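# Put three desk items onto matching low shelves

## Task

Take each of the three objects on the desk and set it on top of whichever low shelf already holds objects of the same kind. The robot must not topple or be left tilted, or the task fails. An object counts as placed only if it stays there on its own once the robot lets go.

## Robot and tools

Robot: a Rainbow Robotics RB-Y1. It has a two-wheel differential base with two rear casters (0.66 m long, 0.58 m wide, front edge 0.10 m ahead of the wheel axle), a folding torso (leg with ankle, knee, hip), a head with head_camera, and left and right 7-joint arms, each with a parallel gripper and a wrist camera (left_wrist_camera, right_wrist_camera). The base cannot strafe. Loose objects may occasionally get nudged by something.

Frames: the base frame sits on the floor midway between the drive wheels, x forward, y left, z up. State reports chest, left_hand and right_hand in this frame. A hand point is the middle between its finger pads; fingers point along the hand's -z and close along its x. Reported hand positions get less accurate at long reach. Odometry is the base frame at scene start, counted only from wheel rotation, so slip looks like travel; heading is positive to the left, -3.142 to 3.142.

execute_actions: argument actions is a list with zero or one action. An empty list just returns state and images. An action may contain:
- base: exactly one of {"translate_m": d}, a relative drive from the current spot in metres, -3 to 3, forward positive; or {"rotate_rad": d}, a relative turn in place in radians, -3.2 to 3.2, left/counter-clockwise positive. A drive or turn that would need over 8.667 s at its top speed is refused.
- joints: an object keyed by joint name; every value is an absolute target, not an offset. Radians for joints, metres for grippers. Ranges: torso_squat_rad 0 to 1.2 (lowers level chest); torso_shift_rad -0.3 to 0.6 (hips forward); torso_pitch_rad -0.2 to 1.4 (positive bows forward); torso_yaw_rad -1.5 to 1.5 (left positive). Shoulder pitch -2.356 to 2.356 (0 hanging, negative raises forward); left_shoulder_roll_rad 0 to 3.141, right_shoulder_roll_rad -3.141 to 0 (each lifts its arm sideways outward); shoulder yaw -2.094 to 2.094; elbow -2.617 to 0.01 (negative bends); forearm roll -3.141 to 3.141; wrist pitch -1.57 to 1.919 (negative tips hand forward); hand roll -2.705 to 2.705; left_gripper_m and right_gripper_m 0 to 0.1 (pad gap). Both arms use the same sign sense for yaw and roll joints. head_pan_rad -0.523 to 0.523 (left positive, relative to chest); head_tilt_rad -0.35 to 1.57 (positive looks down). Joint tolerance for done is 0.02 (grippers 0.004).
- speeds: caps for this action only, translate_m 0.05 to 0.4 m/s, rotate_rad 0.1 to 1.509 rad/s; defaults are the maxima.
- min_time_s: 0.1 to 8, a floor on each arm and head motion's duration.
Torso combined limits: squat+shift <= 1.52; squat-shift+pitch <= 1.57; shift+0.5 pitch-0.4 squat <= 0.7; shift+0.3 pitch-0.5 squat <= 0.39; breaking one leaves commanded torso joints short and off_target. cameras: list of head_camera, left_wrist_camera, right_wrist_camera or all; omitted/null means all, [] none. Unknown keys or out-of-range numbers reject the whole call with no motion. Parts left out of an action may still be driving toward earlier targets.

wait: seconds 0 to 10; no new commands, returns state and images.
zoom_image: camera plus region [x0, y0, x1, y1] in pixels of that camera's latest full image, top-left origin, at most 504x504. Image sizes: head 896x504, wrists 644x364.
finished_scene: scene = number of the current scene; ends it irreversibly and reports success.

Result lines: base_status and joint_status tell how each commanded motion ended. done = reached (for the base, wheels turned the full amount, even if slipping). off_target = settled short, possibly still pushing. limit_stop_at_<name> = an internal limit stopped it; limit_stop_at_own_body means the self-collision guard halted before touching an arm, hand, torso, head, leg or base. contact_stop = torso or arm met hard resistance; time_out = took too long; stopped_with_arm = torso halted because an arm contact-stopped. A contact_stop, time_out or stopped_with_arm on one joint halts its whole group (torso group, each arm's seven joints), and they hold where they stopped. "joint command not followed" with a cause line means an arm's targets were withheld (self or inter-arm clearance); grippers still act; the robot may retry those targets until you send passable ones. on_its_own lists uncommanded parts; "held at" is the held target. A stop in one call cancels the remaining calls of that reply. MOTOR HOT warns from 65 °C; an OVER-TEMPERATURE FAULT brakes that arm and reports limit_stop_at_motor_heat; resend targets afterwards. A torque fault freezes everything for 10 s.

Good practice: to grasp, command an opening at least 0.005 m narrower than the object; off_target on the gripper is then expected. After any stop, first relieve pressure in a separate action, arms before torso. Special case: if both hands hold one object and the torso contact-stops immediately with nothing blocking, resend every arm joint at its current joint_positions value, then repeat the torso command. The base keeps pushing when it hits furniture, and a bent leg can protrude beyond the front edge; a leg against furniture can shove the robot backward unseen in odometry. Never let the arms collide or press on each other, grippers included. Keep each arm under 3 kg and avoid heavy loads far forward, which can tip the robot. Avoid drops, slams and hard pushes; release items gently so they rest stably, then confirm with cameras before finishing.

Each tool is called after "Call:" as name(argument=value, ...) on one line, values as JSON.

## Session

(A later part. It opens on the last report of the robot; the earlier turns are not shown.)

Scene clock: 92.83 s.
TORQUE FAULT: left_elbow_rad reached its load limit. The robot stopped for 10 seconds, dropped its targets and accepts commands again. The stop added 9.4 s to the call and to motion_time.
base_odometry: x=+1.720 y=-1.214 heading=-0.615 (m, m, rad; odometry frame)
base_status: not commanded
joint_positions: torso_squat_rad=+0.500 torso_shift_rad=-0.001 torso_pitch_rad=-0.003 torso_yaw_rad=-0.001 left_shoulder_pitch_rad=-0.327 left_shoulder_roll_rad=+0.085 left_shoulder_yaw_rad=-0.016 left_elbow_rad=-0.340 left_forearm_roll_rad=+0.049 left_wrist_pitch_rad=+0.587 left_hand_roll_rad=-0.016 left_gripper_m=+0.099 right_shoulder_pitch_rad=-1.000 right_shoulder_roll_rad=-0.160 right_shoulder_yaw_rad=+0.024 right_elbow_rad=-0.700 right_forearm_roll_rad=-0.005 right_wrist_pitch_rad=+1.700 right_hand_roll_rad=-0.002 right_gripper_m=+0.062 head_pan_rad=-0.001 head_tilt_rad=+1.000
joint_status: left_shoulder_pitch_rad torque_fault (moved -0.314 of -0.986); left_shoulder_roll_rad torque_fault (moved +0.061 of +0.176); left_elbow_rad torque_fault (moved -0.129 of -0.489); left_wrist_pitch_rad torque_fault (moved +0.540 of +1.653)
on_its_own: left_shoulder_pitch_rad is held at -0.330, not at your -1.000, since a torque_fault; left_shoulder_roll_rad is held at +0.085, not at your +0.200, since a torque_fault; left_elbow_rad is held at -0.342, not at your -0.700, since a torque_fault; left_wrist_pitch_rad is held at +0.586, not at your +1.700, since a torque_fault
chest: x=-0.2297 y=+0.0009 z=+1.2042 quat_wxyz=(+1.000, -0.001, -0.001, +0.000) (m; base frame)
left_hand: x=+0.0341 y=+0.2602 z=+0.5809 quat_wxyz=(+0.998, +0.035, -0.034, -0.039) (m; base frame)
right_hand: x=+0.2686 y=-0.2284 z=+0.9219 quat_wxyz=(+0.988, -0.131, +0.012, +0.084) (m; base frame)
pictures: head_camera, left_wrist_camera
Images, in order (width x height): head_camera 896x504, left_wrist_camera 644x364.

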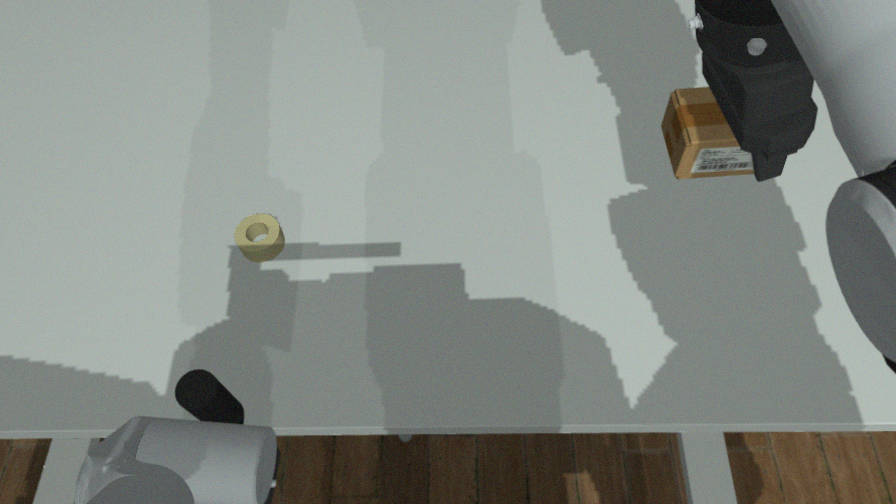

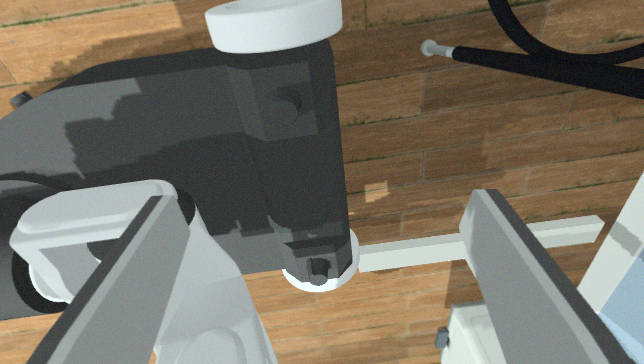

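The arm hit the desk edge. I'll back up, raise the arm, then return.

Call:
execute_actions(actions=[{"base":{"translate_m":-0.35}}], cameras=[])

Call:
execute_actions(actions=[{"joints":{"left_shoulder_pitch_rad":-1.0,"left_elbow_rad":-0.7,"left_wrist_pitch_rad":1.7,"left_shoulder_roll_rad":0.2}}], cameras=[])

Call:
execute_actions(actions=[{"base":{"translate_m":0.35}}], cameras=["left_wrist_camera","head_camera"])

Scene clock: 101.13 s.
base_odometry: x=+1.434 y=-1.012 heading=-0.614 (m, m, rad; odometry frame)
base_status: done
joint_positions: torso_squat_rad=+0.500 torso_shift_rad=-0.001 torso_pitch_rad=-0.003 torso_yaw_rad=-0.001 left_shoulder_pitch_rad=-0.329 left_shoulder_roll_rad=+0.085 left_shoulder_yaw_rad=-0.016 left_elbow_rad=-0.342 left_forearm_roll_rad=+0.049 left_wrist_pitch_rad=+0.586 left_hand_roll_rad=-0.016 left_gripper_m=+0.099 right_shoulder_pitch_rad=-1.000 right_shoulder_roll_rad=-0.160 right_shoulder_yaw_rad=+0.024 right_elbow_rad=-0.700 right_forearm_roll_rad=-0.005 right_wrist_pitch_rad=+1.700 right_hand_roll_rad=-0.002 right_gripper_m=+0.062 head_pan_rad=-0.001 head_tilt_rad=+1.000
joint_status: not commanded
on_its_own: left_shoulder_pitch_rad is held at -0.330, not at your -1.000, since a torque_fault; left_shoulder_roll_rad is held at +0.085, not at your +0.200, since a torque_fault; left_elbow_rad is held at -0.342, not at your -0.700, since a torque_fault; left_wrist_pitch_rad is held at +0.586, not at your +1.700, since a torque_fault
chest: x=-0.2297 y=+0.0009 z=+1.2042 quat_wxyz=(+1.000, -0.001, -0.001, +0.000) (m; base frame)
left_hand: x=+0.0367 y=+0.2600 z=+0.5818 quat_wxyz=(+0.998, +0.035, -0.037, -0.040) (m; base frame)
right_hand: x=+0.2686 y=-0.2285 z=+0.9219 quat_wxyz=(+0.988, -0.131, +0.012, +0.084) (m; base frame)
pictures: none
No camera images: the call's "cameras" was empty. Leave "cameras" out to get every camera's image.

Scene clock: 102.50 s.
base_odometry: x=+1.434 y=-1.012 heading=-0.614 (m, m, rad; odometry frame)
base_status: not commanded
joint_positions: torso_squat_rad=+0.500 torso_shift_rad=-0.001 torso_pitch_rad=-0.003 torso_yaw_rad=-0.001 left_shoulder_pitch_rad=-1.000 left_shoulder_roll_rad=+0.200 left_shoulder_yaw_rad=-0.016 left_elbow_rad=-0.700 left_forearm_roll_rad=+0.049 left_wrist_pitch_rad=+1.700 left_hand_roll_rad=-0.016 left_gripper_m=+0.099 right_shoulder_pitch_rad=-1.000 right_shoulder_roll_rad=-0.160 right_shoulder_yaw_rad=+0.024 right_elbow_rad=-0.700 right_forearm_roll_rad=-0.005 right_wrist_pitch_rad=+1.700 right_hand_roll_rad=-0.002 right_gripper_m=+0.062 head_pan_rad=-0.001 head_tilt_rad=+1.000
joint_status: all done
chest: x=-0.2296 y=+0.0009 z=+1.2042 quat_wxyz=(+1.000, -0.001, -0.001, +0.000) (m; base frame)
left_hand: x=+0.2710 y=+0.2424 z=+0.9246 quat_wxyz=(+0.990, +0.115, +0.012, -0.077) (m; base frame)
right_hand: x=+0.2686 y=-0.2285 z=+0.9218 quat_wxyz=(+0.988, -0.131, +0.012, +0.083) (m; base frame)
pictures: none
No camera images: the call's "cameras" was empty. Leave "cameras" out to get every camera's image.

Scene clock: 104.83 s.
base_odometry: x=+1.720 y=-1.213 heading=-0.613 (m, m, rad; odometry frame)
base_status: done
joint_positions: torso_squat_rad=+0.500 torso_shift_rad=-0.001 torso_pitch_rad=-0.003 torso_yaw_rad=-0.001 left_shoulder_pitch_rad=-1.000 left_shoulder_roll_rad=+0.200 left_shoulder_yaw_rad=-0.016 left_elbow_rad=-0.700 left_forearm_roll_rad=+0.049 left_wrist_pitch_rad=+1.700 left_hand_roll_rad=-0.016 left_gripper_m=+0.099 right_shoulder_pitch_rad=-1.000 right_shoulder_roll_rad=-0.160 right_shoulder_yaw_rad=+0.024 right_elbow_rad=-0.700 right_forearm_roll_rad=-0.005 right_wrist_pitch_rad=+1.700 right_hand_roll_rad=-0.002 right_gripper_m=+0.062 head_pan_rad=-0.001 head_tilt_rad=+1.000
joint_status: not commanded
chest: x=-0.2296 y=+0.0009 z=+1.2042 quat_wxyz=(+1.000, -0.001, -0.001, +0.000) (m; base frame)
left_hand: x=+0.2709 y=+0.2425 z=+0.9245 quat_wxyz=(+0.990, +0.115, +0.013, -0.077) (m; base frame)
right_hand: x=+0.2686 y=-0.2285 z=+0.9218 quat_wxyz=(+0.988, -0.131, +0.012, +0.084) (m; base frame)
pictures: head_camera, left_wrist_camera
Images, in order (width x height): head_camera 896x504, left_wrist_camera 644x364.

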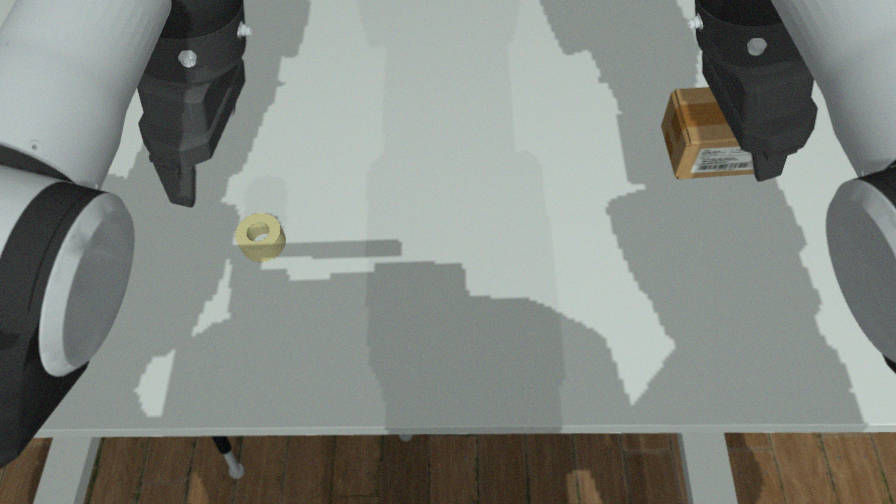

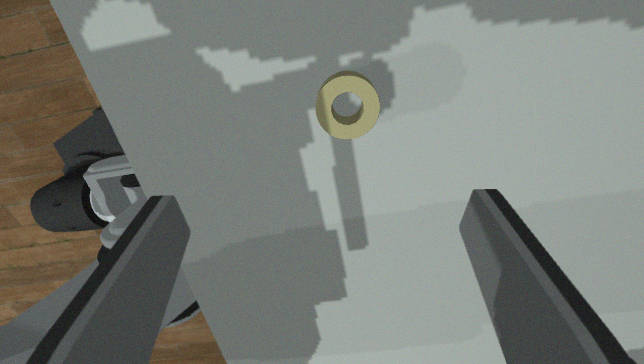

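Call:
execute_actions(actions=[{"joints":{"left_shoulder_roll_rad":0.1,"right_shoulder_pitch_rad":-1.3,"right_elbow_rad":-0.9,"right_wrist_pitch_rad":1.9,"torso_squat_rad":0.8}}], cameras=["left_wrist_camera","head_camera"])

Scene clock: 109.33 s.
base_odometry: x=+1.720 y=-1.213 heading=-0.613 (m, m, rad; odometry frame)
base_status: not commanded
joint_positions: torso_squat_rad=+0.800 torso_shift_rad=-0.001 torso_pitch_rad=-0.003 torso_yaw_rad=-0.001 left_shoulder_pitch_rad=-1.000 left_shoulder_roll_rad=+0.100 left_shoulder_yaw_rad=-0.016 left_elbow_rad=-0.700 left_forearm_roll_rad=+0.049 left_wrist_pitch_rad=+1.700 left_hand_roll_rad=-0.016 left_gripper_m=+0.099 right_shoulder_pitch_rad=-1.300 right_shoulder_roll_rad=-0.160 right_shoulder_yaw_rad=+0.024 right_elbow_rad=-0.900 right_forearm_roll_rad=-0.005 right_wrist_pitch_rad=+1.900 right_hand_roll_rad=-0.002 right_gripper_m=+0.062 head_pan_rad=-0.001 head_tilt_rad=+1.000
joint_status: all done
chest: x=-0.2295 y=+0.0008 z=+1.0776 quat_wxyz=(+1.000, -0.001, -0.001, +0.000) (m; base frame)
left_hand: x=+0.2599 y=+0.1834 z=+0.7841 quat_wxyz=(+0.989, +0.088, +0.020, -0.118) (m; base frame)
right_hand: x=+0.3280 y=-0.1614 z=+0.9941 quat_wxyz=(+0.974, -0.142, -0.133, +0.115) (m; base frame)
pictures: head_camera, left_wrist_camera
Images, in order (width x height): head_camera 896x504, left_wrist_camera 644x364.

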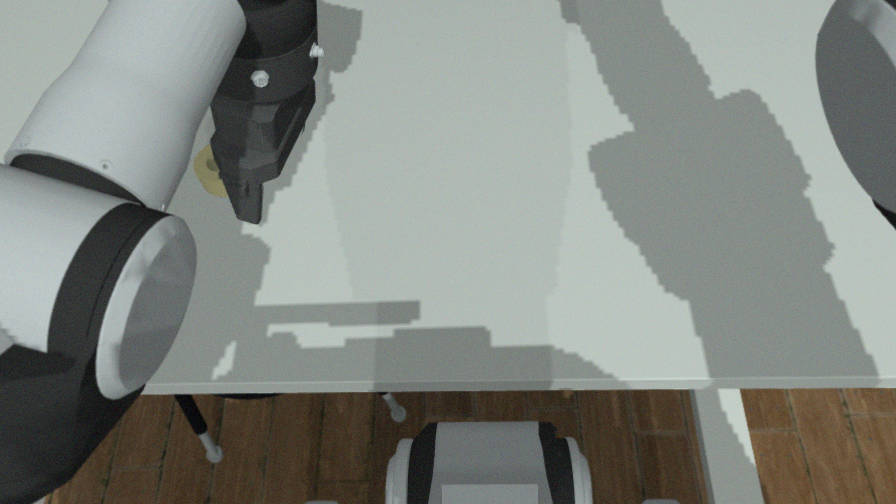

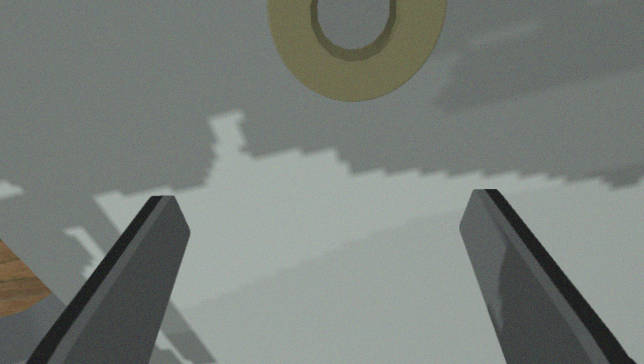

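Call:
execute_actions(actions=[{"joints":{"left_shoulder_roll_rad":0.18}}], cameras=[])

Call:
execute_actions(actions=[{"joints":{"torso_squat_rad":0.88}}], cameras=["left_wrist_camera","head_camera"])

Scene clock: 112.43 s.
base_odometry: x=+1.720 y=-1.213 heading=-0.613 (m, m, rad; odometry frame)
base_status: not commanded
joint_positions: torso_squat_rad=+0.800 torso_shift_rad=-0.001 torso_pitch_rad=-0.003 torso_yaw_rad=-0.001 left_shoulder_pitch_rad=-1.000 left_shoulder_roll_rad=+0.180 left_shoulder_yaw_rad=-0.016 left_elbow_rad=-0.700 left_forearm_roll_rad=+0.049 left_wrist_pitch_rad=+1.700 left_hand_roll_rad=-0.016 left_gripper_m=+0.099 right_shoulder_pitch_rad=-1.300 right_shoulder_roll_rad=-0.160 right_shoulder_yaw_rad=+0.024 right_elbow_rad=-0.900 right_forearm_roll_rad=-0.005 right_wrist_pitch_rad=+1.900 right_hand_roll_rad=-0.002 right_gripper_m=+0.062 head_pan_rad=-0.001 head_tilt_rad=+1.000
joint_status: all done
chest: x=-0.2295 y=+0.0009 z=+1.0776 quat_wxyz=(+1.000, -0.001, -0.001, +0.000) (m; base frame)
left_hand: x=+0.2692 y=+0.2307 z=+0.7949 quat_wxyz=(+0.990, +0.110, +0.014, -0.085) (m; base frame)
right_hand: x=+0.3280 y=-0.1614 z=+0.9941 quat_wxyz=(+0.974, -0.142, -0.133, +0.115) (m; base frame)
pictures: none
No camera images: the call's "cameras" was empty. Leave "cameras" out to get every camera's image.

Scene clock: 113.43 s.
base_odometry: x=+1.720 y=-1.213 heading=-0.613 (m, m, rad; odometry frame)
base_status: not commanded
joint_positions: torso_squat_rad=+0.880 torso_shift_rad=-0.001 torso_pitch_rad=-0.003 torso_yaw_rad=-0.001 left_shoulder_pitch_rad=-1.000 left_shoulder_roll_rad=+0.180 left_shoulder_yaw_rad=-0.016 left_elbow_rad=-0.700 left_forearm_roll_rad=+0.049 left_wrist_pitch_rad=+1.700 left_hand_roll_rad=-0.016 left_gripper_m=+0.099 right_shoulder_pitch_rad=-1.300 right_shoulder_roll_rad=-0.160 right_shoulder_yaw_rad=+0.024 right_elbow_rad=-0.900 right_forearm_roll_rad=-0.005 right_wrist_pitch_rad=+1.900 right_hand_roll_rad=-0.002 right_gripper_m=+0.062 head_pan_rad=-0.001 head_tilt_rad=+1.000
joint_status: all done
chest: x=-0.2295 y=+0.0008 z=+1.0359 quat_wxyz=(+1.000, -0.001, -0.001, +0.000) (m; base frame)
left_hand: x=+0.2692 y=+0.2307 z=+0.7532 quat_wxyz=(+0.990, +0.110, +0.014, -0.085) (m; base frame)
right_hand: x=+0.3280 y=-0.1614 z=+0.9524 quat_wxyz=(+0.974, -0.142, -0.133, +0.115) (m; base frame)
pictures: head_camera, left_wrist_camera
Images, in order (width x height): head_camera 896x504, left_wrist_camera 644x364.

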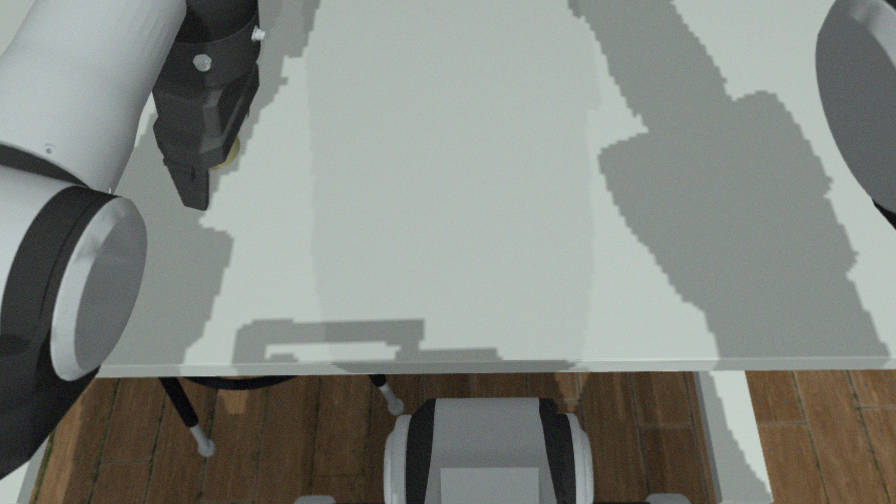

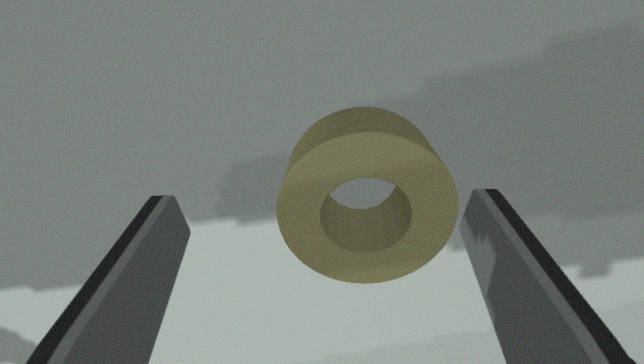

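Call:
execute_actions(actions=[{"joints":{"torso_squat_rad":0.9}}], cameras=[])

Call:
execute_actions(actions=[{"joints":{"left_gripper_m":0.01}}], cameras=[])

Call:
execute_actions(actions=[{"joints":{"torso_squat_rad":0.6}}], cameras=["left_wrist_camera","head_camera"])

Scene clock: 116.73 s.
base_odometry: x=+1.720 y=-1.213 heading=-0.613 (m, m, rad; odometry frame)
base_status: not commanded
joint_positions: torso_squat_rad=+0.894 torso_shift_rad=-0.003 torso_pitch_rad=-0.007 torso_yaw_rad=-0.001 left_shoulder_pitch_rad=-1.004 left_shoulder_roll_rad=+0.181 left_shoulder_yaw_rad=-0.016 left_elbow_rad=-0.702 left_forearm_roll_rad=+0.049 left_wrist_pitch_rad=+1.700 left_hand_roll_rad=-0.016 left_gripper_m=+0.099 right_shoulder_pitch_rad=-1.300 right_shoulder_roll_rad=-0.160 right_shoulder_yaw_rad=+0.024 right_elbow_rad=-0.900 right_forearm_roll_rad=-0.005 right_wrist_pitch_rad=+1.900 right_hand_roll_rad=-0.002 right_gripper_m=+0.062 head_pan_rad=-0.001 head_tilt_rad=+1.000
joint_status: torso_squat_rad contact_stop (moved +0.014 of +0.020)
chest: x=-0.2315 y=+0.0006 z=+1.0284 quat_wxyz=(+1.000, -0.001, -0.004, +0.000) (m; base frame)
left_hand: x=+0.2705 y=+0.2306 z=+0.7507 quat_wxyz=(+0.990, +0.111, +0.009, -0.085) (m; base frame)
right_hand: x=+0.3263 y=-0.1616 z=+0.9471 quat_wxyz=(+0.974, -0.142, -0.135, +0.115) (m; base frame)
pictures: none
No camera images: the call's "cameras" was empty. Leave "cameras" out to get every camera's image.

not run: a stop came earlier in this reply.

not run: a stop came earlier in this reply.

Call:
execute_actions(actions=[{"joints":{"left_gripper_m":0.01}}], cameras=[])

Call:
execute_actions(actions=[{"joints":{"torso_squat_rad":0.6}}], cameras=["left_wrist_camera","head_camera"])

Scene clock: 119.67 s.
base_odometry: x=+1.720 y=-1.213 heading=-0.613 (m, m, rad; odometry frame)
base_status: not commanded
joint_positions: torso_squat_rad=+0.894 torso_shift_rad=-0.003 torso_pitch_rad=-0.007 torso_yaw_rad=-0.001 left_shoulder_pitch_rad=-1.004 left_shoulder_roll_rad=+0.181 left_shoulder_yaw_rad=-0.016 left_elbow_rad=-0.702 left_forearm_roll_rad=+0.049 left_wrist_pitch_rad=+1.699 left_hand_roll_rad=-0.016 left_gripper_m=+0.047 right_shoulder_pitch_rad=-1.300 right_shoulder_roll_rad=-0.160 right_shoulder_yaw_rad=+0.024 right_elbow_rad=-0.900 right_forearm_roll_rad=-0.005 right_wrist_pitch_rad=+1.900 right_hand_roll_rad=-0.002 right_gripper_m=+0.062 head_pan_rad=-0.001 head_tilt_rad=+1.000
joint_status: left_gripper_m off_target (ended at +0.047, target +0.010)
chest: x=-0.2313 y=+0.0006 z=+1.0284 quat_wxyz=(+1.000, -0.001, -0.003, +0.000) (m; base frame)
left_hand: x=+0.2706 y=+0.2305 z=+0.7503 quat_wxyz=(+0.990, +0.111, +0.009, -0.085) (m; base frame)
right_hand: x=+0.3265 y=-0.1616 z=+0.9469 quat_wxyz=(+0.974, -0.142, -0.135, +0.115) (m; base frame)
pictures: none
No camera images: the call's "cameras" was empty. Leave "cameras" out to get every camera's image.

Scene clock: 121.43 s.
base_odometry: x=+1.720 y=-1.213 heading=-0.613 (m, m, rad; odometry frame)
base_status: not commanded
joint_positions: torso_squat_rad=+0.600 torso_shift_rad=-0.002 torso_pitch_rad=-0.006 torso_yaw_rad=-0.001 left_shoulder_pitch_rad=-1.000 left_shoulder_roll_rad=+0.180 left_shoulder_yaw_rad=-0.016 left_elbow_rad=-0.700 left_forearm_roll_rad=+0.049 left_wrist_pitch_rad=+1.700 left_hand_roll_rad=-0.016 left_gripper_m=+0.047 right_shoulder_pitch_rad=-1.300 right_shoulder_roll_rad=-0.160 right_shoulder_yaw_rad=+0.024 right_elbow_rad=-0.900 right_forearm_roll_rad=-0.005 right_wrist_pitch_rad=+1.900 right_hand_roll_rad=-0.002 right_gripper_m=+0.062 head_pan_rad=-0.001 head_tilt_rad=+1.000
joint_status: all done
chest: x=-0.2311 y=+0.0008 z=+1.1677 quat_wxyz=(+1.000, -0.001, -0.003, +0.000) (m; base frame)
left_hand: x=+0.2685 y=+0.2308 z=+0.8865 quat_wxyz=(+0.990, +0.110, +0.012, -0.085) (m; base frame)
right_hand: x=+0.3266 y=-0.1614 z=+1.0856 quat_wxyz=(+0.974, -0.142, -0.134, +0.115) (m; base frame)
pictures: head_camera, left_wrist_camera
Images, in order (width x height): head_camera 896x504, left_wrist_camera 644x364.

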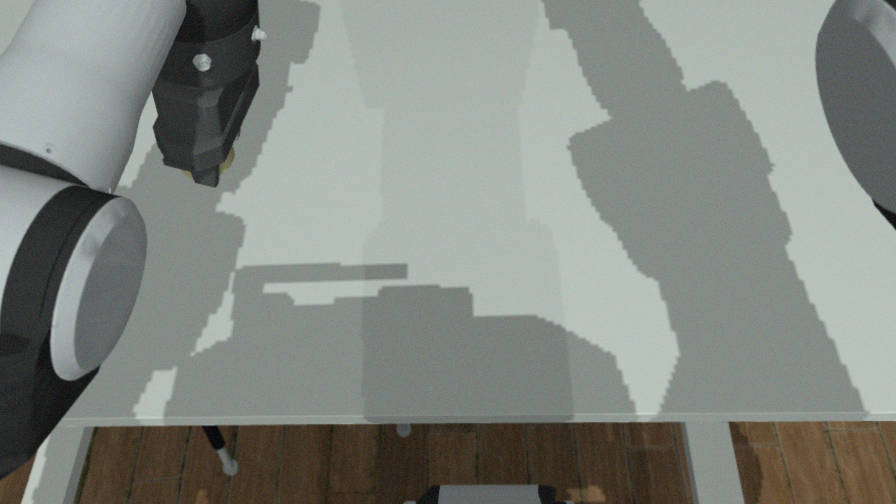

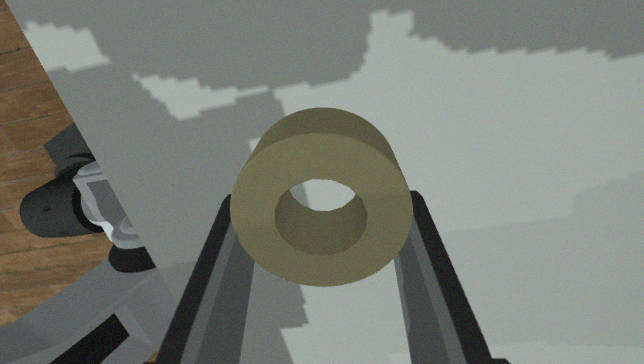

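Call:
execute_actions(actions=[{"base":{"translate_m":-0.3},"joints":{"torso_squat_rad":0.35,"head_tilt_rad":0.4}}], cameras=[])

Call:
execute_actions(actions=[{"base":{"rotate_rad":-3.141}}], cameras=[])

Call:
execute_actions(actions=[{"base":{"translate_m":2.7}}], cameras=[])

Call:
execute_actions(actions=[{"base":{"rotate_rad":1.571}}], cameras=["head_camera"])

Scene clock: 130.63 s.
base_odometry: x=+1.475 y=-1.041 heading=-0.611 (m, m, rad; odometry frame)
base_status: done
joint_positions: torso_squat_rad=+0.350 torso_shift_rad=-0.002 torso_pitch_rad=-0.006 torso_yaw_rad=-0.001 left_shoulder_pitch_rad=-1.000 left_shoulder_roll_rad=+0.180 left_shoulder_yaw_rad=-0.016 left_elbow_rad=-0.700 left_forearm_roll_rad=+0.049 left_wrist_pitch_rad=+1.700 left_hand_roll_rad=-0.016 left_gripper_m=+0.047 right_shoulder_pitch_rad=-1.300 right_shoulder_roll_rad=-0.160 right_shoulder_yaw_rad=+0.024 right_elbow_rad=-0.900 right_forearm_roll_rad=-0.005 right_wrist_pitch_rad=+1.900 right_hand_roll_rad=-0.002 right_gripper_m=+0.062 head_pan_rad=-0.001 head_tilt_rad=+0.400
joint_status: all done
chest: x=-0.2313 y=+0.0009 z=+1.2475 quat_wxyz=(+1.000, -0.001, -0.003, +0.000) (m; base frame)
left_hand: x=+0.2682 y=+0.2309 z=+0.9662 quat_wxyz=(+0.990, +0.110, +0.013, -0.085) (m; base frame)
right_hand: x=+0.3264 y=-0.1613 z=+1.1655 quat_wxyz=(+0.974, -0.143, -0.134, +0.115) (m; base frame)
pictures: none
No camera images: the call's "cameras" was empty. Leave "cameras" out to get every camera's image.

Scene clock: 136.00 s.
base_odometry: x=+1.475 y=-1.041 heading=+2.531 (m, m, rad; odometry frame)
base_status: done
joint_positions: torso_squat_rad=+0.350 torso_shift_rad=-0.002 torso_pitch_rad=-0.006 torso_yaw_rad=-0.001 left_shoulder_pitch_rad=-1.000 left_shoulder_roll_rad=+0.180 left_shoulder_yaw_rad=-0.016 left_elbow_rad=-0.700 left_forearm_roll_rad=+0.049 left_wrist_pitch_rad=+1.700 left_hand_roll_rad=-0.016 left_gripper_m=+0.047 right_shoulder_pitch_rad=-1.300 right_shoulder_roll_rad=-0.160 right_shoulder_yaw_rad=+0.024 right_elbow_rad=-0.900 right_forearm_roll_rad=-0.005 right_wrist_pitch_rad=+1.900 right_hand_roll_rad=-0.002 right_gripper_m=+0.062 head_pan_rad=-0.001 head_tilt_rad=+0.400
joint_status: not commanded
chest: x=-0.2314 y=+0.0010 z=+1.2475 quat_wxyz=(+1.000, -0.001, -0.003, +0.000) (m; base frame)
left_hand: x=+0.2682 y=+0.2308 z=+0.9662 quat_wxyz=(+0.990, +0.110, +0.013, -0.085) (m; base frame)
right_hand: x=+0.3263 y=-0.1613 z=+1.1655 quat_wxyz=(+0.974, -0.143, -0.134, +0.115) (m; base frame)
pictures: none
No camera images: the call's "cameras" was empty. Leave "cameras" out to get every camera's image.

Scene clock: 144.10 s.
base_odometry: x=-0.738 y=+0.507 heading=+2.531 (m, m, rad; odometry frame)
base_status: done
joint_positions: torso_squat_rad=+0.350 torso_shift_rad=-0.002 torso_pitch_rad=-0.006 torso_yaw_rad=-0.001 left_shoulder_pitch_rad=-1.000 left_shoulder_roll_rad=+0.180 left_shoulder_yaw_rad=-0.016 left_elbow_rad=-0.700 left_forearm_roll_rad=+0.049 left_wrist_pitch_rad=+1.700 left_hand_roll_rad=-0.016 left_gripper_m=+0.047 right_shoulder_pitch_rad=-1.300 right_shoulder_roll_rad=-0.160 right_shoulder_yaw_rad=+0.024 right_elbow_rad=-0.900 right_forearm_roll_rad=-0.005 right_wrist_pitch_rad=+1.900 right_hand_roll_rad=-0.002 right_gripper_m=+0.062 head_pan_rad=-0.001 head_tilt_rad=+0.400
joint_status: not commanded
chest: x=-0.2313 y=+0.0010 z=+1.2475 quat_wxyz=(+1.000, -0.001, -0.003, +0.000) (m; base frame)
left_hand: x=+0.2682 y=+0.2308 z=+0.9662 quat_wxyz=(+0.990, +0.110, +0.013, -0.085) (m; base frame)
right_hand: x=+0.3264 y=-0.1613 z=+1.1655 quat_wxyz=(+0.974, -0.143, -0.134, +0.115) (m; base frame)
pictures: none
No camera images: the call's "cameras" was empty. Leave "cameras" out to get every camera's image.

Scene clock: 148.00 s.
base_odometry: x=-0.737 y=+0.507 heading=-2.182 (m, m, rad; odometry frame)
base_status: done
joint_positions: torso_squat_rad=+0.350 torso_shift_rad=-0.002 torso_pitch_rad=-0.006 torso_yaw_rad=-0.001 left_shoulder_pitch_rad=-1.000 left_shoulder_roll_rad=+0.180 left_shoulder_yaw_rad=-0.016 left_elbow_rad=-0.700 left_forearm_roll_rad=+0.049 left_wrist_pitch_rad=+1.700 left_hand_roll_rad=-0.016 left_gripper_m=+0.047 right_shoulder_pitch_rad=-1.300 right_shoulder_roll_rad=-0.160 right_shoulder_yaw_rad=+0.024 right_elbow_rad=-0.900 right_forearm_roll_rad=-0.005 right_wrist_pitch_rad=+1.900 right_hand_roll_rad=-0.002 right_gripper_m=+0.062 head_pan_rad=-0.001 head_tilt_rad=+0.400
joint_status: not commanded
chest: x=-0.2313 y=+0.0009 z=+1.2475 quat_wxyz=(+1.000, -0.001, -0.003, +0.000) (m; base frame)
left_hand: x=+0.2682 y=+0.2308 z=+0.9662 quat_wxyz=(+0.990, +0.110, +0.013, -0.085) (m; base frame)
right_hand: x=+0.3264 y=-0.1613 z=+1.1655 quat_wxyz=(+0.974, -0.143, -0.134, +0.115) (m; base frame)
pictures: head_camera
Images, in order (width x height): head_camera 896x504.

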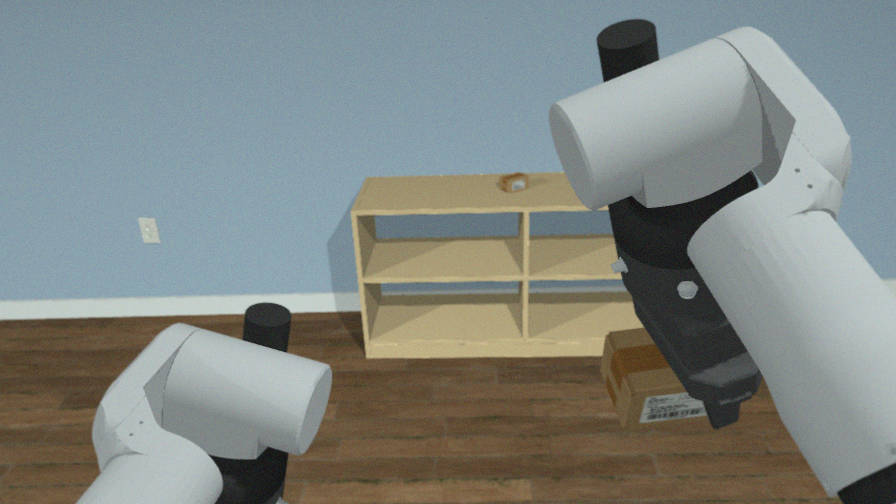

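Call:
execute_actions(actions=[{"base":{"translate_m":1.8},"joints":{"head_tilt_rad":0.8,"right_shoulder_pitch_rad":-1.0,"right_elbow_rad":-0.7,"right_wrist_pitch_rad":1.7}}], cameras=["head_camera"])

Scene clock: 158.10 s.
base_odometry: x=-1.769 y=-0.967 heading=-2.181 (m, m, rad; odometry frame)
base_status: done
joint_positions: torso_squat_rad=+0.350 torso_shift_rad=-0.002 torso_pitch_rad=-0.006 torso_yaw_rad=-0.001 left_shoulder_pitch_rad=-1.000 left_shoulder_roll_rad=+0.180 left_shoulder_yaw_rad=-0.016 left_elbow_rad=-0.700 left_forearm_roll_rad=+0.049 left_wrist_pitch_rad=+1.700 left_hand_roll_rad=-0.016 left_gripper_m=+0.047 right_shoulder_pitch_rad=-1.000 right_shoulder_roll_rad=-0.160 right_shoulder_yaw_rad=+0.024 right_elbow_rad=-0.700 right_forearm_roll_rad=-0.005 right_wrist_pitch_rad=+1.700 right_hand_roll_rad=-0.002 right_gripper_m=+0.062 head_pan_rad=-0.001 head_tilt_rad=+0.800
joint_status: all done
chest: x=-0.2313 y=+0.0009 z=+1.2475 quat_wxyz=(+1.000, -0.001, -0.003, +0.000) (m; base frame)
left_hand: x=+0.2682 y=+0.2308 z=+0.9661 quat_wxyz=(+0.990, +0.110, +0.013, -0.085) (m; base frame)
right_hand: x=+0.2677 y=-0.2285 z=+0.9664 quat_wxyz=(+0.988, -0.131, +0.011, +0.083) (m; base frame)
pictures: head_camera
Images, in order (width x height): head_camera 896x504.

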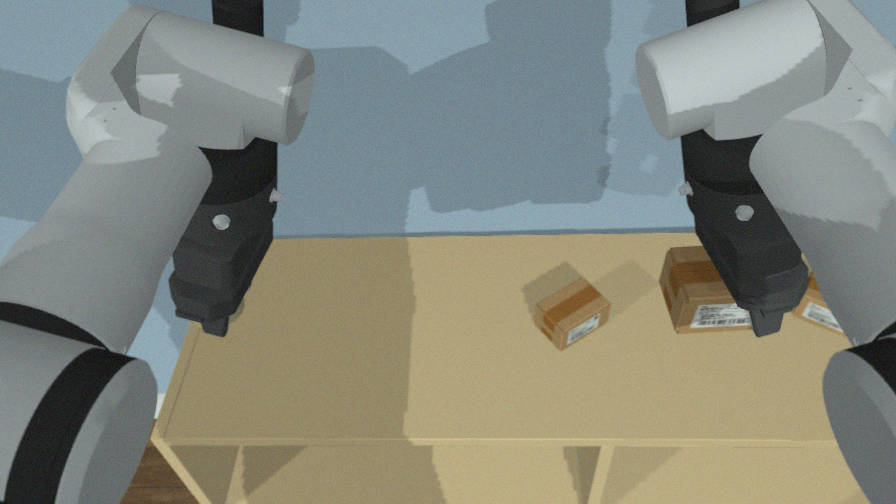

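Call:
execute_actions(actions=[{"base":{"translate_m":0.18},"joints":{"left_shoulder_pitch_rad":-1.3,"left_elbow_rad":-0.9,"left_wrist_pitch_rad":1.9,"torso_squat_rad":0.9}}], cameras=["head_camera","right_wrist_camera"])

Scene clock: 164.70 s.
base_odometry: x=-1.873 y=-1.115 heading=-2.181 (m, m, rad; odometry frame)
base_status: done
joint_positions: torso_squat_rad=+0.900 torso_shift_rad=-0.002 torso_pitch_rad=-0.006 torso_yaw_rad=-0.001 left_shoulder_pitch_rad=-1.300 left_shoulder_roll_rad=+0.180 left_shoulder_yaw_rad=-0.016 left_elbow_rad=-0.900 left_forearm_roll_rad=+0.049 left_wrist_pitch_rad=+1.900 left_hand_roll_rad=-0.016 left_gripper_m=+0.047 right_shoulder_pitch_rad=-1.000 right_shoulder_roll_rad=-0.160 right_shoulder_yaw_rad=+0.024 right_elbow_rad=-0.700 right_forearm_roll_rad=-0.005 right_wrist_pitch_rad=+1.700 right_hand_roll_rad=-0.002 right_gripper_m=+0.062 head_pan_rad=-0.001 head_tilt_rad=+0.800
joint_status: all done
chest: x=-0.2308 y=+0.0008 z=+1.0250 quat_wxyz=(+1.000, -0.001, -0.003, +0.000) (m; base frame)
left_hand: x=+0.3273 y=+0.1642 z=+0.9430 quat_wxyz=(+0.976, +0.123, -0.132, -0.123) (m; base frame)
right_hand: x=+0.2682 y=-0.2286 z=+0.7441 quat_wxyz=(+0.988, -0.131, +0.011, +0.083) (m; base frame)
pictures: head_camera, right_wrist_camera
Images, in order (width x height): head_camera 896x504, right_wrist_camera 644x364.

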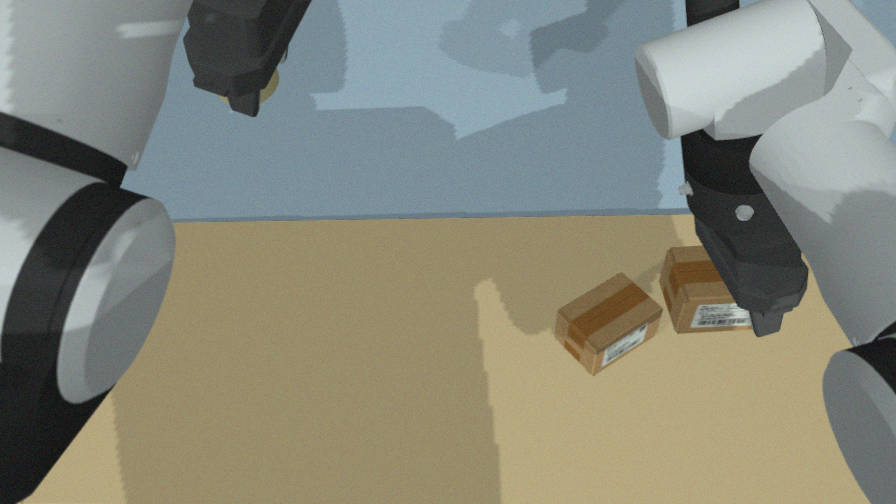

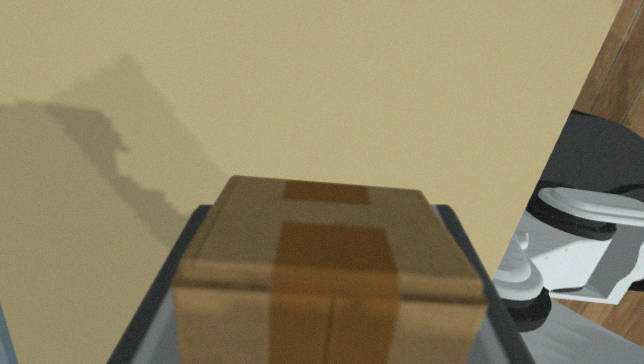

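Call:
execute_actions(actions=[{"joints":{"torso_squat_rad":1.1}}], cameras=["head_camera"])

Scene clock: 167.77 s.
base_odometry: x=-1.873 y=-1.115 heading=-2.181 (m, m, rad; odometry frame)
base_status: not commanded
joint_positions: torso_squat_rad=+1.083 torso_shift_rad=-0.004 torso_pitch_rad=-0.010 torso_yaw_rad=-0.001 left_shoulder_pitch_rad=-1.300 left_shoulder_roll_rad=+0.180 left_shoulder_yaw_rad=-0.016 left_elbow_rad=-0.900 left_forearm_roll_rad=+0.049 left_wrist_pitch_rad=+1.900 left_hand_roll_rad=-0.016 left_gripper_m=+0.047 right_shoulder_pitch_rad=-1.005 right_shoulder_roll_rad=-0.161 right_shoulder_yaw_rad=+0.024 right_elbow_rad=-0.703 right_forearm_roll_rad=-0.005 right_wrist_pitch_rad=+1.700 right_hand_roll_rad=-0.002 right_gripper_m=+0.062 head_pan_rad=-0.001 head_tilt_rad=+0.800
joint_status: torso_squat_rad contact_stop (moved +0.183 of +0.200)
chest: x=-0.2323 y=+0.0009 z=+0.9178 quat_wxyz=(+1.000, -0.001, -0.005, +0.000) (m; base frame)
left_hand: x=+0.3261 y=+0.1643 z=+0.8378 quat_wxyz=(+0.976, +0.123, -0.134, -0.123) (m; base frame)
right_hand: x=+0.2702 y=-0.2285 z=+0.6421 quat_wxyz=(+0.988, -0.132, +0.005, +0.083) (m; base frame)
pictures: head_camera
Images, in order (width x height): head_camera 896x504.

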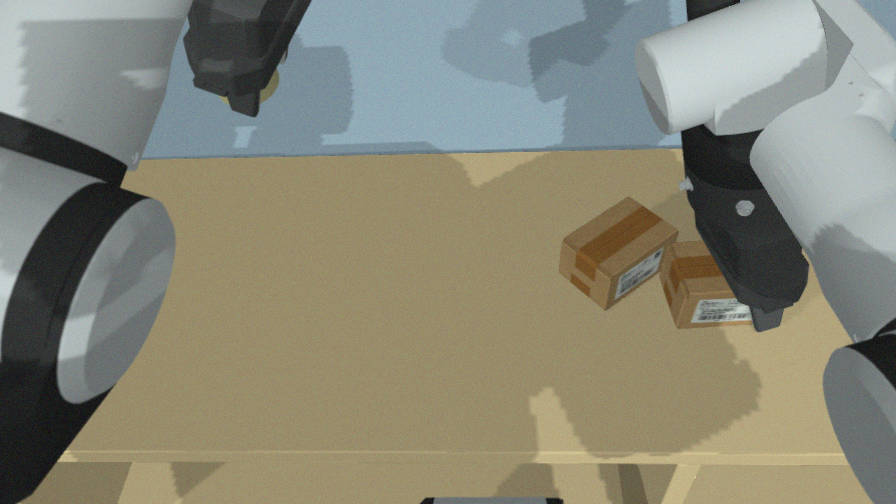

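Call:
execute_actions(actions=[{"joints":{"right_gripper_m":0.1}}], cameras=[])

Call:
execute_actions(actions=[{"joints":{"torso_squat_rad":0.6}}], cameras=[])

Call:
execute_actions(actions=[{"base":{"translate_m":-0.3},"joints":{"head_tilt_rad":0.4,"torso_squat_rad":0.35}}], cameras=[])

Call:
execute_actions(actions=[{"base":{"rotate_rad":3.0}}], cameras=["head_camera"])

Scene clock: 173.23 s.
base_odometry: x=-1.873 y=-1.115 heading=-2.181 (m, m, rad; odometry frame)
base_status: not commanded
joint_positions: torso_squat_rad=+1.083 torso_shift_rad=-0.004 torso_pitch_rad=-0.010 torso_yaw_rad=-0.001 left_shoulder_pitch_rad=-1.300 left_shoulder_roll_rad=+0.180 left_shoulder_yaw_rad=-0.016 left_elbow_rad=-0.900 left_forearm_roll_rad=+0.049 left_wrist_pitch_rad=+1.900 left_hand_roll_rad=-0.016 left_gripper_m=+0.047 right_shoulder_pitch_rad=-1.005 right_shoulder_roll_rad=-0.162 right_shoulder_yaw_rad=+0.024 right_elbow_rad=-0.703 right_forearm_roll_rad=-0.005 right_wrist_pitch_rad=+1.700 right_hand_roll_rad=-0.002 right_gripper_m=+0.099 head_pan_rad=-0.001 head_tilt_rad=+0.800
joint_status: all done
chest: x=-0.2324 y=+0.0009 z=+0.9178 quat_wxyz=(+1.000, -0.001, -0.005, +0.000) (m; base frame)
left_hand: x=+0.3260 y=+0.1643 z=+0.8379 quat_wxyz=(+0.976, +0.123, -0.134, -0.123) (m; base frame)
right_hand: x=+0.2701 y=-0.2288 z=+0.6423 quat_wxyz=(+0.988, -0.133, +0.005, +0.083) (m; base frame)
pictures: none
No camera images: the call's "cameras" was empty. Leave "cameras" out to get every camera's image.

Scene clock: 175.63 s.
base_odometry: x=-1.873 y=-1.115 heading=-2.181 (m, m, rad; odometry frame)
base_status: not commanded
joint_positions: torso_squat_rad=+0.600 torso_shift_rad=-0.003 torso_pitch_rad=-0.009 torso_yaw_rad=-0.001 left_shoulder_pitch_rad=-1.300 left_shoulder_roll_rad=+0.180 left_shoulder_yaw_rad=-0.016 left_elbow_rad=-0.900 left_forearm_roll_rad=+0.049 left_wrist_pitch_rad=+1.900 left_hand_roll_rad=-0.016 left_gripper_m=+0.047 right_shoulder_pitch_rad=-1.001 right_shoulder_roll_rad=-0.160 right_shoulder_yaw_rad=+0.024 right_elbow_rad=-0.700 right_forearm_roll_rad=-0.005 right_wrist_pitch_rad=+1.700 right_hand_roll_rad=-0.002 right_gripper_m=+0.100 head_pan_rad=-0.001 head_tilt_rad=+0.800
joint_status: all done
chest: x=-0.2326 y=+0.0010 z=+1.1676 quat_wxyz=(+1.000, -0.001, -0.004, +0.000) (m; base frame)
left_hand: x=+0.3257 y=+0.1644 z=+1.0870 quat_wxyz=(+0.976, +0.123, -0.133, -0.123) (m; base frame)
right_hand: x=+0.2675 y=-0.2286 z=+0.8884 quat_wxyz=(+0.988, -0.131, +0.009, +0.083) (m; base frame)
pictures: none
No camera images: the call's "cameras" was empty. Leave "cameras" out to get every camera's image.

Scene clock: 177.97 s.
base_odometry: x=-1.701 y=-0.869 heading=-2.180 (m, m, rad; odometry frame)
base_status: done
joint_positions: torso_squat_rad=+0.350 torso_shift_rad=-0.003 torso_pitch_rad=-0.009 torso_yaw_rad=-0.001 left_shoulder_pitch_rad=-1.300 left_shoulder_roll_rad=+0.180 left_shoulder_yaw_rad=-0.016 left_elbow_rad=-0.900 left_forearm_roll_rad=+0.049 left_wrist_pitch_rad=+1.900 left_hand_roll_rad=-0.016 left_gripper_m=+0.047 right_shoulder_pitch_rad=-1.000 right_shoulder_roll_rad=-0.160 right_shoulder_yaw_rad=+0.024 right_elbow_rad=-0.700 right_forearm_roll_rad=-0.005 right_wrist_pitch_rad=+1.700 right_hand_roll_rad=-0.002 right_gripper_m=+0.100 head_pan_rad=-0.001 head_tilt_rad=+0.400
joint_status: all done
chest: x=-0.2329 y=+0.0010 z=+1.2475 quat_wxyz=(+1.000, -0.001, -0.004, +0.000) (m; base frame)
left_hand: x=+0.3254 y=+0.1644 z=+1.1669 quat_wxyz=(+0.976, +0.123, -0.133, -0.123) (m; base frame)
right_hand: x=+0.2671 y=-0.2285 z=+0.9682 quat_wxyz=(+0.988, -0.131, +0.009, +0.083) (m; base frame)
pictures: none
No camera images: the call's "cameras" was empty. Leave "cameras" out to get every camera's image.

Scene clock: 186.80 s.
base_odometry: x=-1.699 y=-0.870 heading=+0.813 (m, m, rad; odometry frame)
base_status: rotate_rad time_out (by the wheels' count: +2.993 of +3.000)
joint_positions: torso_squat_rad=+0.350 torso_shift_rad=-0.003 torso_pitch_rad=-0.009 torso_yaw_rad=-0.001 left_shoulder_pitch_rad=-1.300 left_shoulder_roll_rad=+0.180 left_shoulder_yaw_rad=-0.016 left_elbow_rad=-0.900 left_forearm_roll_rad=+0.049 left_wrist_pitch_rad=+1.900 left_hand_roll_rad=-0.016 left_gripper_m=+0.047 right_shoulder_pitch_rad=-1.000 right_shoulder_roll_rad=-0.160 right_shoulder_yaw_rad=+0.024 right_elbow_rad=-0.700 right_forearm_roll_rad=-0.005 right_wrist_pitch_rad=+1.700 right_hand_roll_rad=-0.002 right_gripper_m=+0.100 head_pan_rad=-0.001 head_tilt_rad=+0.400
joint_status: not commanded
chest: x=-0.2328 y=+0.0010 z=+1.2475 quat_wxyz=(+1.000, -0.001, -0.004, +0.000) (m; base frame)
left_hand: x=+0.3255 y=+0.1644 z=+1.1668 quat_wxyz=(+0.976, +0.123, -0.133, -0.123) (m; base frame)
right_hand: x=+0.2671 y=-0.2285 z=+0.9680 quat_wxyz=(+0.988, -0.131, +0.010, +0.083) (m; base frame)
pictures: head_camera
Images, in order (width x height): head_camera 896x504.

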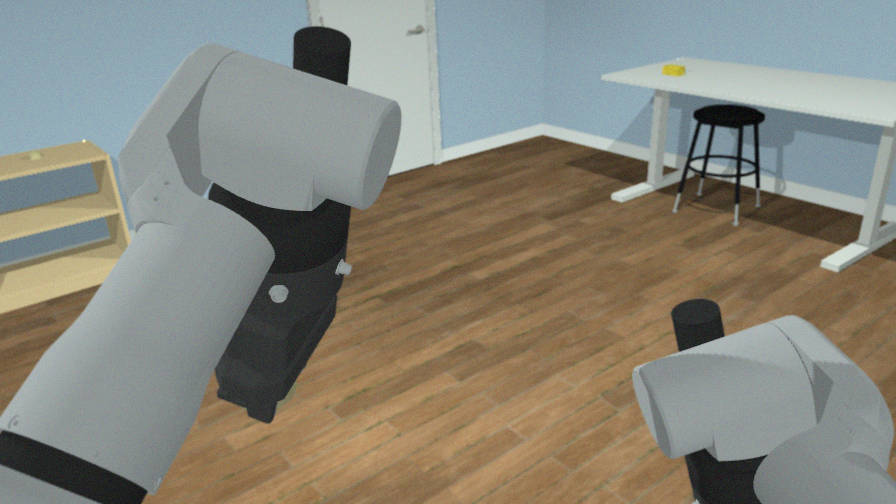

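Call:
execute_actions(actions=[{"base":{"rotate_rad":0.6}}], cameras=["head_camera"])

Scene clock: 193.27 s.
base_odometry: x=-1.699 y=-0.870 heading=+1.410 (m, m, rad; odometry frame)
base_status: rotate_rad time_out (by the wheels' count: +0.597 of +0.600)
joint_positions: torso_squat_rad=+0.350 torso_shift_rad=-0.003 torso_pitch_rad=-0.009 torso_yaw_rad=-0.001 left_shoulder_pitch_rad=-1.300 left_shoulder_roll_rad=+0.180 left_shoulder_yaw_rad=-0.016 left_elbow_rad=-0.900 left_forearm_roll_rad=+0.049 left_wrist_pitch_rad=+1.900 left_hand_roll_rad=-0.016 left_gripper_m=+0.047 right_shoulder_pitch_rad=-1.000 right_shoulder_roll_rad=-0.160 right_shoulder_yaw_rad=+0.024 right_elbow_rad=-0.700 right_forearm_roll_rad=-0.005 right_wrist_pitch_rad=+1.700 right_hand_roll_rad=-0.002 right_gripper_m=+0.100 head_pan_rad=+0.000 head_tilt_rad=+0.400
joint_status: not commanded
chest: x=-0.2329 y=+0.0010 z=+1.2475 quat_wxyz=(+1.000, -0.001, -0.004, +0.000) (m; base frame)
left_hand: x=+0.3255 y=+0.1644 z=+1.1669 quat_wxyz=(+0.976, +0.123, -0.133, -0.123) (m; base frame)
right_hand: x=+0.2671 y=-0.2285 z=+0.9680 quat_wxyz=(+0.988, -0.131, +0.010, +0.083) (m; base frame)
pictures: head_camera
Images, in order (width x height): head_camera 896x504.

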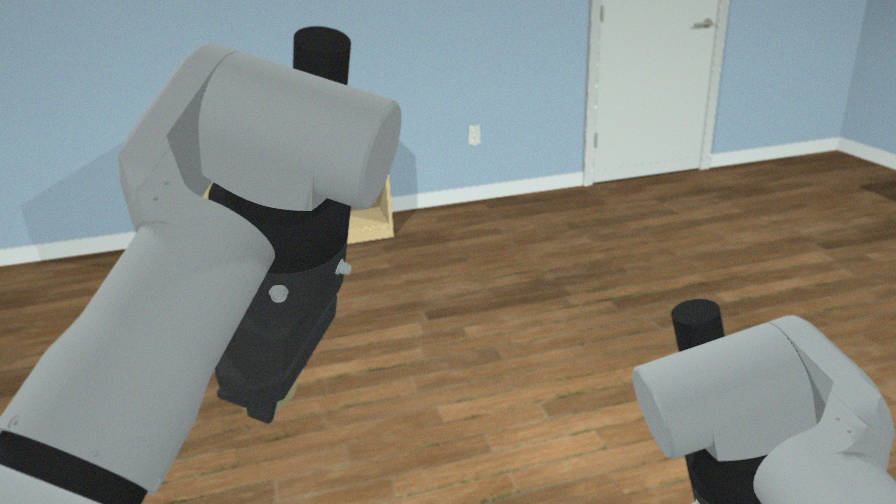

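Still rubbing the shelf behind me. I'll drive forward first, then re-aim.

Call:
execute_actions(actions=[{"base":{"translate_m":0.5},"joints":{"head_pan_rad":0.3}}], cameras=[])

Call:
execute_actions(actions=[{"base":{"rotate_rad":0.25}}], cameras=["head_camera"])

Scene clock: 197.93 s.
base_odometry: x=-1.619 y=-0.376 heading=+1.411 (m, m, rad; odometry frame)
base_status: done
joint_positions: torso_squat_rad=+0.350 torso_shift_rad=-0.003 torso_pitch_rad=-0.009 torso_yaw_rad=-0.001 left_shoulder_pitch_rad=-1.300 left_shoulder_roll_rad=+0.180 left_shoulder_yaw_rad=-0.016 left_elbow_rad=-0.900 left_forearm_roll_rad=+0.049 left_wrist_pitch_rad=+1.900 left_hand_roll_rad=-0.016 left_gripper_m=+0.047 right_shoulder_pitch_rad=-1.000 right_shoulder_roll_rad=-0.160 right_shoulder_yaw_rad=+0.024 right_elbow_rad=-0.700 right_forearm_roll_rad=-0.005 right_wrist_pitch_rad=+1.700 right_hand_roll_rad=-0.002 right_gripper_m=+0.100 head_pan_rad=+0.300 head_tilt_rad=+0.400
joint_status: all done
chest: x=-0.2329 y=+0.0010 z=+1.2475 quat_wxyz=(+1.000, -0.001, -0.004, +0.000) (m; base frame)
left_hand: x=+0.3255 y=+0.1644 z=+1.1669 quat_wxyz=(+0.976, +0.123, -0.133, -0.123) (m; base frame)
right_hand: x=+0.2671 y=-0.2285 z=+0.9680 quat_wxyz=(+0.988, -0.131, +0.010, +0.083) (m; base frame)
pictures: none
No camera images: the call's "cameras" was empty. Leave "cameras" out to get every camera's image.

Scene clock: 199.67 s.
base_odometry: x=-1.619 y=-0.376 heading=+1.660 (m, m, rad; odometry frame)
base_status: done
joint_positions: torso_squat_rad=+0.350 torso_shift_rad=-0.003 torso_pitch_rad=-0.009 torso_yaw_rad=-0.001 left_shoulder_pitch_rad=-1.300 left_shoulder_roll_rad=+0.180 left_shoulder_yaw_rad=-0.016 left_elbow_rad=-0.900 left_forearm_roll_rad=+0.049 left_wrist_pitch_rad=+1.900 left_hand_roll_rad=-0.016 left_gripper_m=+0.047 right_shoulder_pitch_rad=-1.000 right_shoulder_roll_rad=-0.160 right_shoulder_yaw_rad=+0.024 right_elbow_rad=-0.700 right_forearm_roll_rad=-0.005 right_wrist_pitch_rad=+1.700 right_hand_roll_rad=-0.002 right_gripper_m=+0.100 head_pan_rad=+0.300 head_tilt_rad=+0.400
joint_status: not commanded
chest: x=-0.2329 y=+0.0009 z=+1.2475 quat_wxyz=(+1.000, -0.001, -0.004, +0.000) (m; base frame)
left_hand: x=+0.3255 y=+0.1644 z=+1.1669 quat_wxyz=(+0.976, +0.123, -0.133, -0.123) (m; base frame)
right_hand: x=+0.2671 y=-0.2285 z=+0.9680 quat_wxyz=(+0.988, -0.131, +0.010, +0.083) (m; base frame)
pictures: head_camera
Images, in order (width x height): head_camera 896x504.

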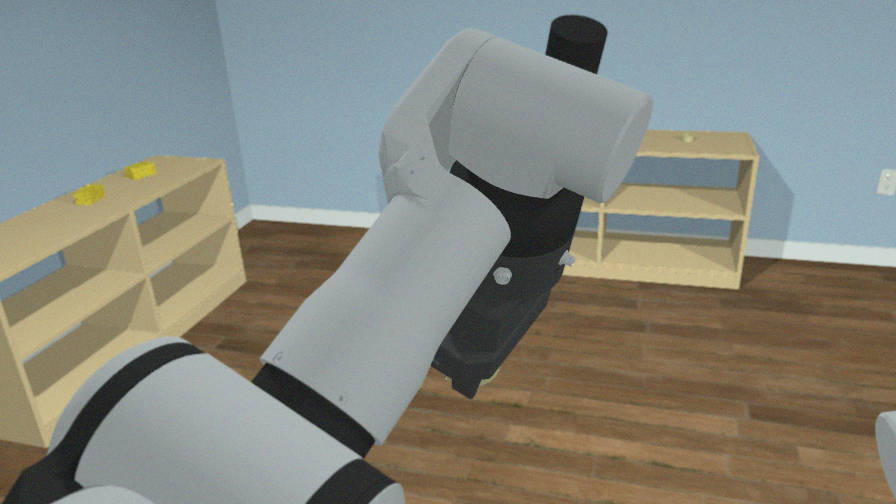

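Call:
execute_actions(actions=[{"base":{"translate_m":2.2},"joints":{"head_pan_rad":0,"head_tilt_rad":0.7,"left_shoulder_pitch_rad":-1.0,"left_elbow_rad":-0.7,"left_wrist_pitch_rad":1.7}}], cameras=["head_camera"])

Scene clock: 209.50 s.
base_odometry: x=-1.816 y=+1.815 heading=+1.661 (m, m, rad; odometry frame)
base_status: done
joint_positions: torso_squat_rad=+0.350 torso_shift_rad=-0.003 torso_pitch_rad=-0.009 torso_yaw_rad=-0.001 left_shoulder_pitch_rad=-1.000 left_shoulder_roll_rad=+0.180 left_shoulder_yaw_rad=-0.016 left_elbow_rad=-0.700 left_forearm_roll_rad=+0.049 left_wrist_pitch_rad=+1.700 left_hand_roll_rad=-0.016 left_gripper_m=+0.047 right_shoulder_pitch_rad=-1.000 right_shoulder_roll_rad=-0.160 right_shoulder_yaw_rad=+0.024 right_elbow_rad=-0.700 right_forearm_roll_rad=-0.005 right_wrist_pitch_rad=+1.700 right_hand_roll_rad=-0.002 right_gripper_m=+0.100 head_pan_rad=+0.000 head_tilt_rad=+0.700
joint_status: all done
chest: x=-0.2329 y=+0.0010 z=+1.2475 quat_wxyz=(+1.000, -0.001, -0.004, +0.000) (m; base frame)
left_hand: x=+0.2673 y=+0.2309 z=+0.9674 quat_wxyz=(+0.990, +0.110, +0.011, -0.085) (m; base frame)
right_hand: x=+0.2670 y=-0.2284 z=+0.9680 quat_wxyz=(+0.988, -0.131, +0.010, +0.083) (m; base frame)
pictures: head_camera
Images, in order (width x height): head_camera 896x504.

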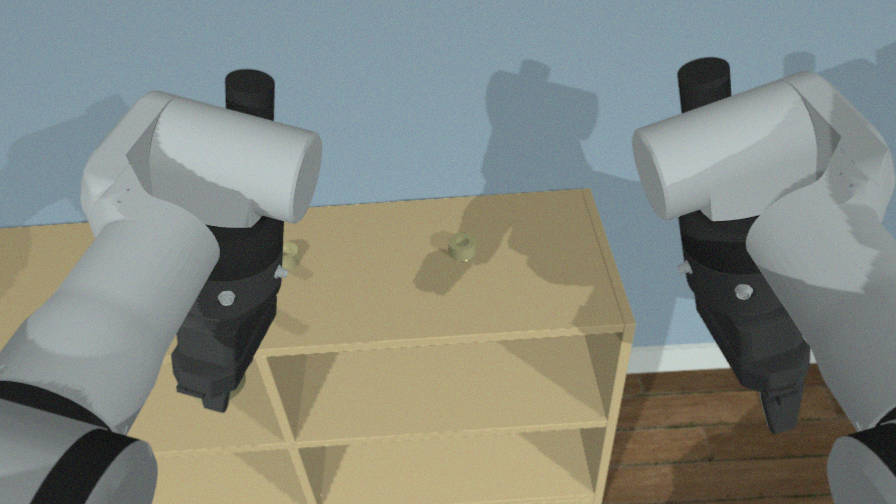

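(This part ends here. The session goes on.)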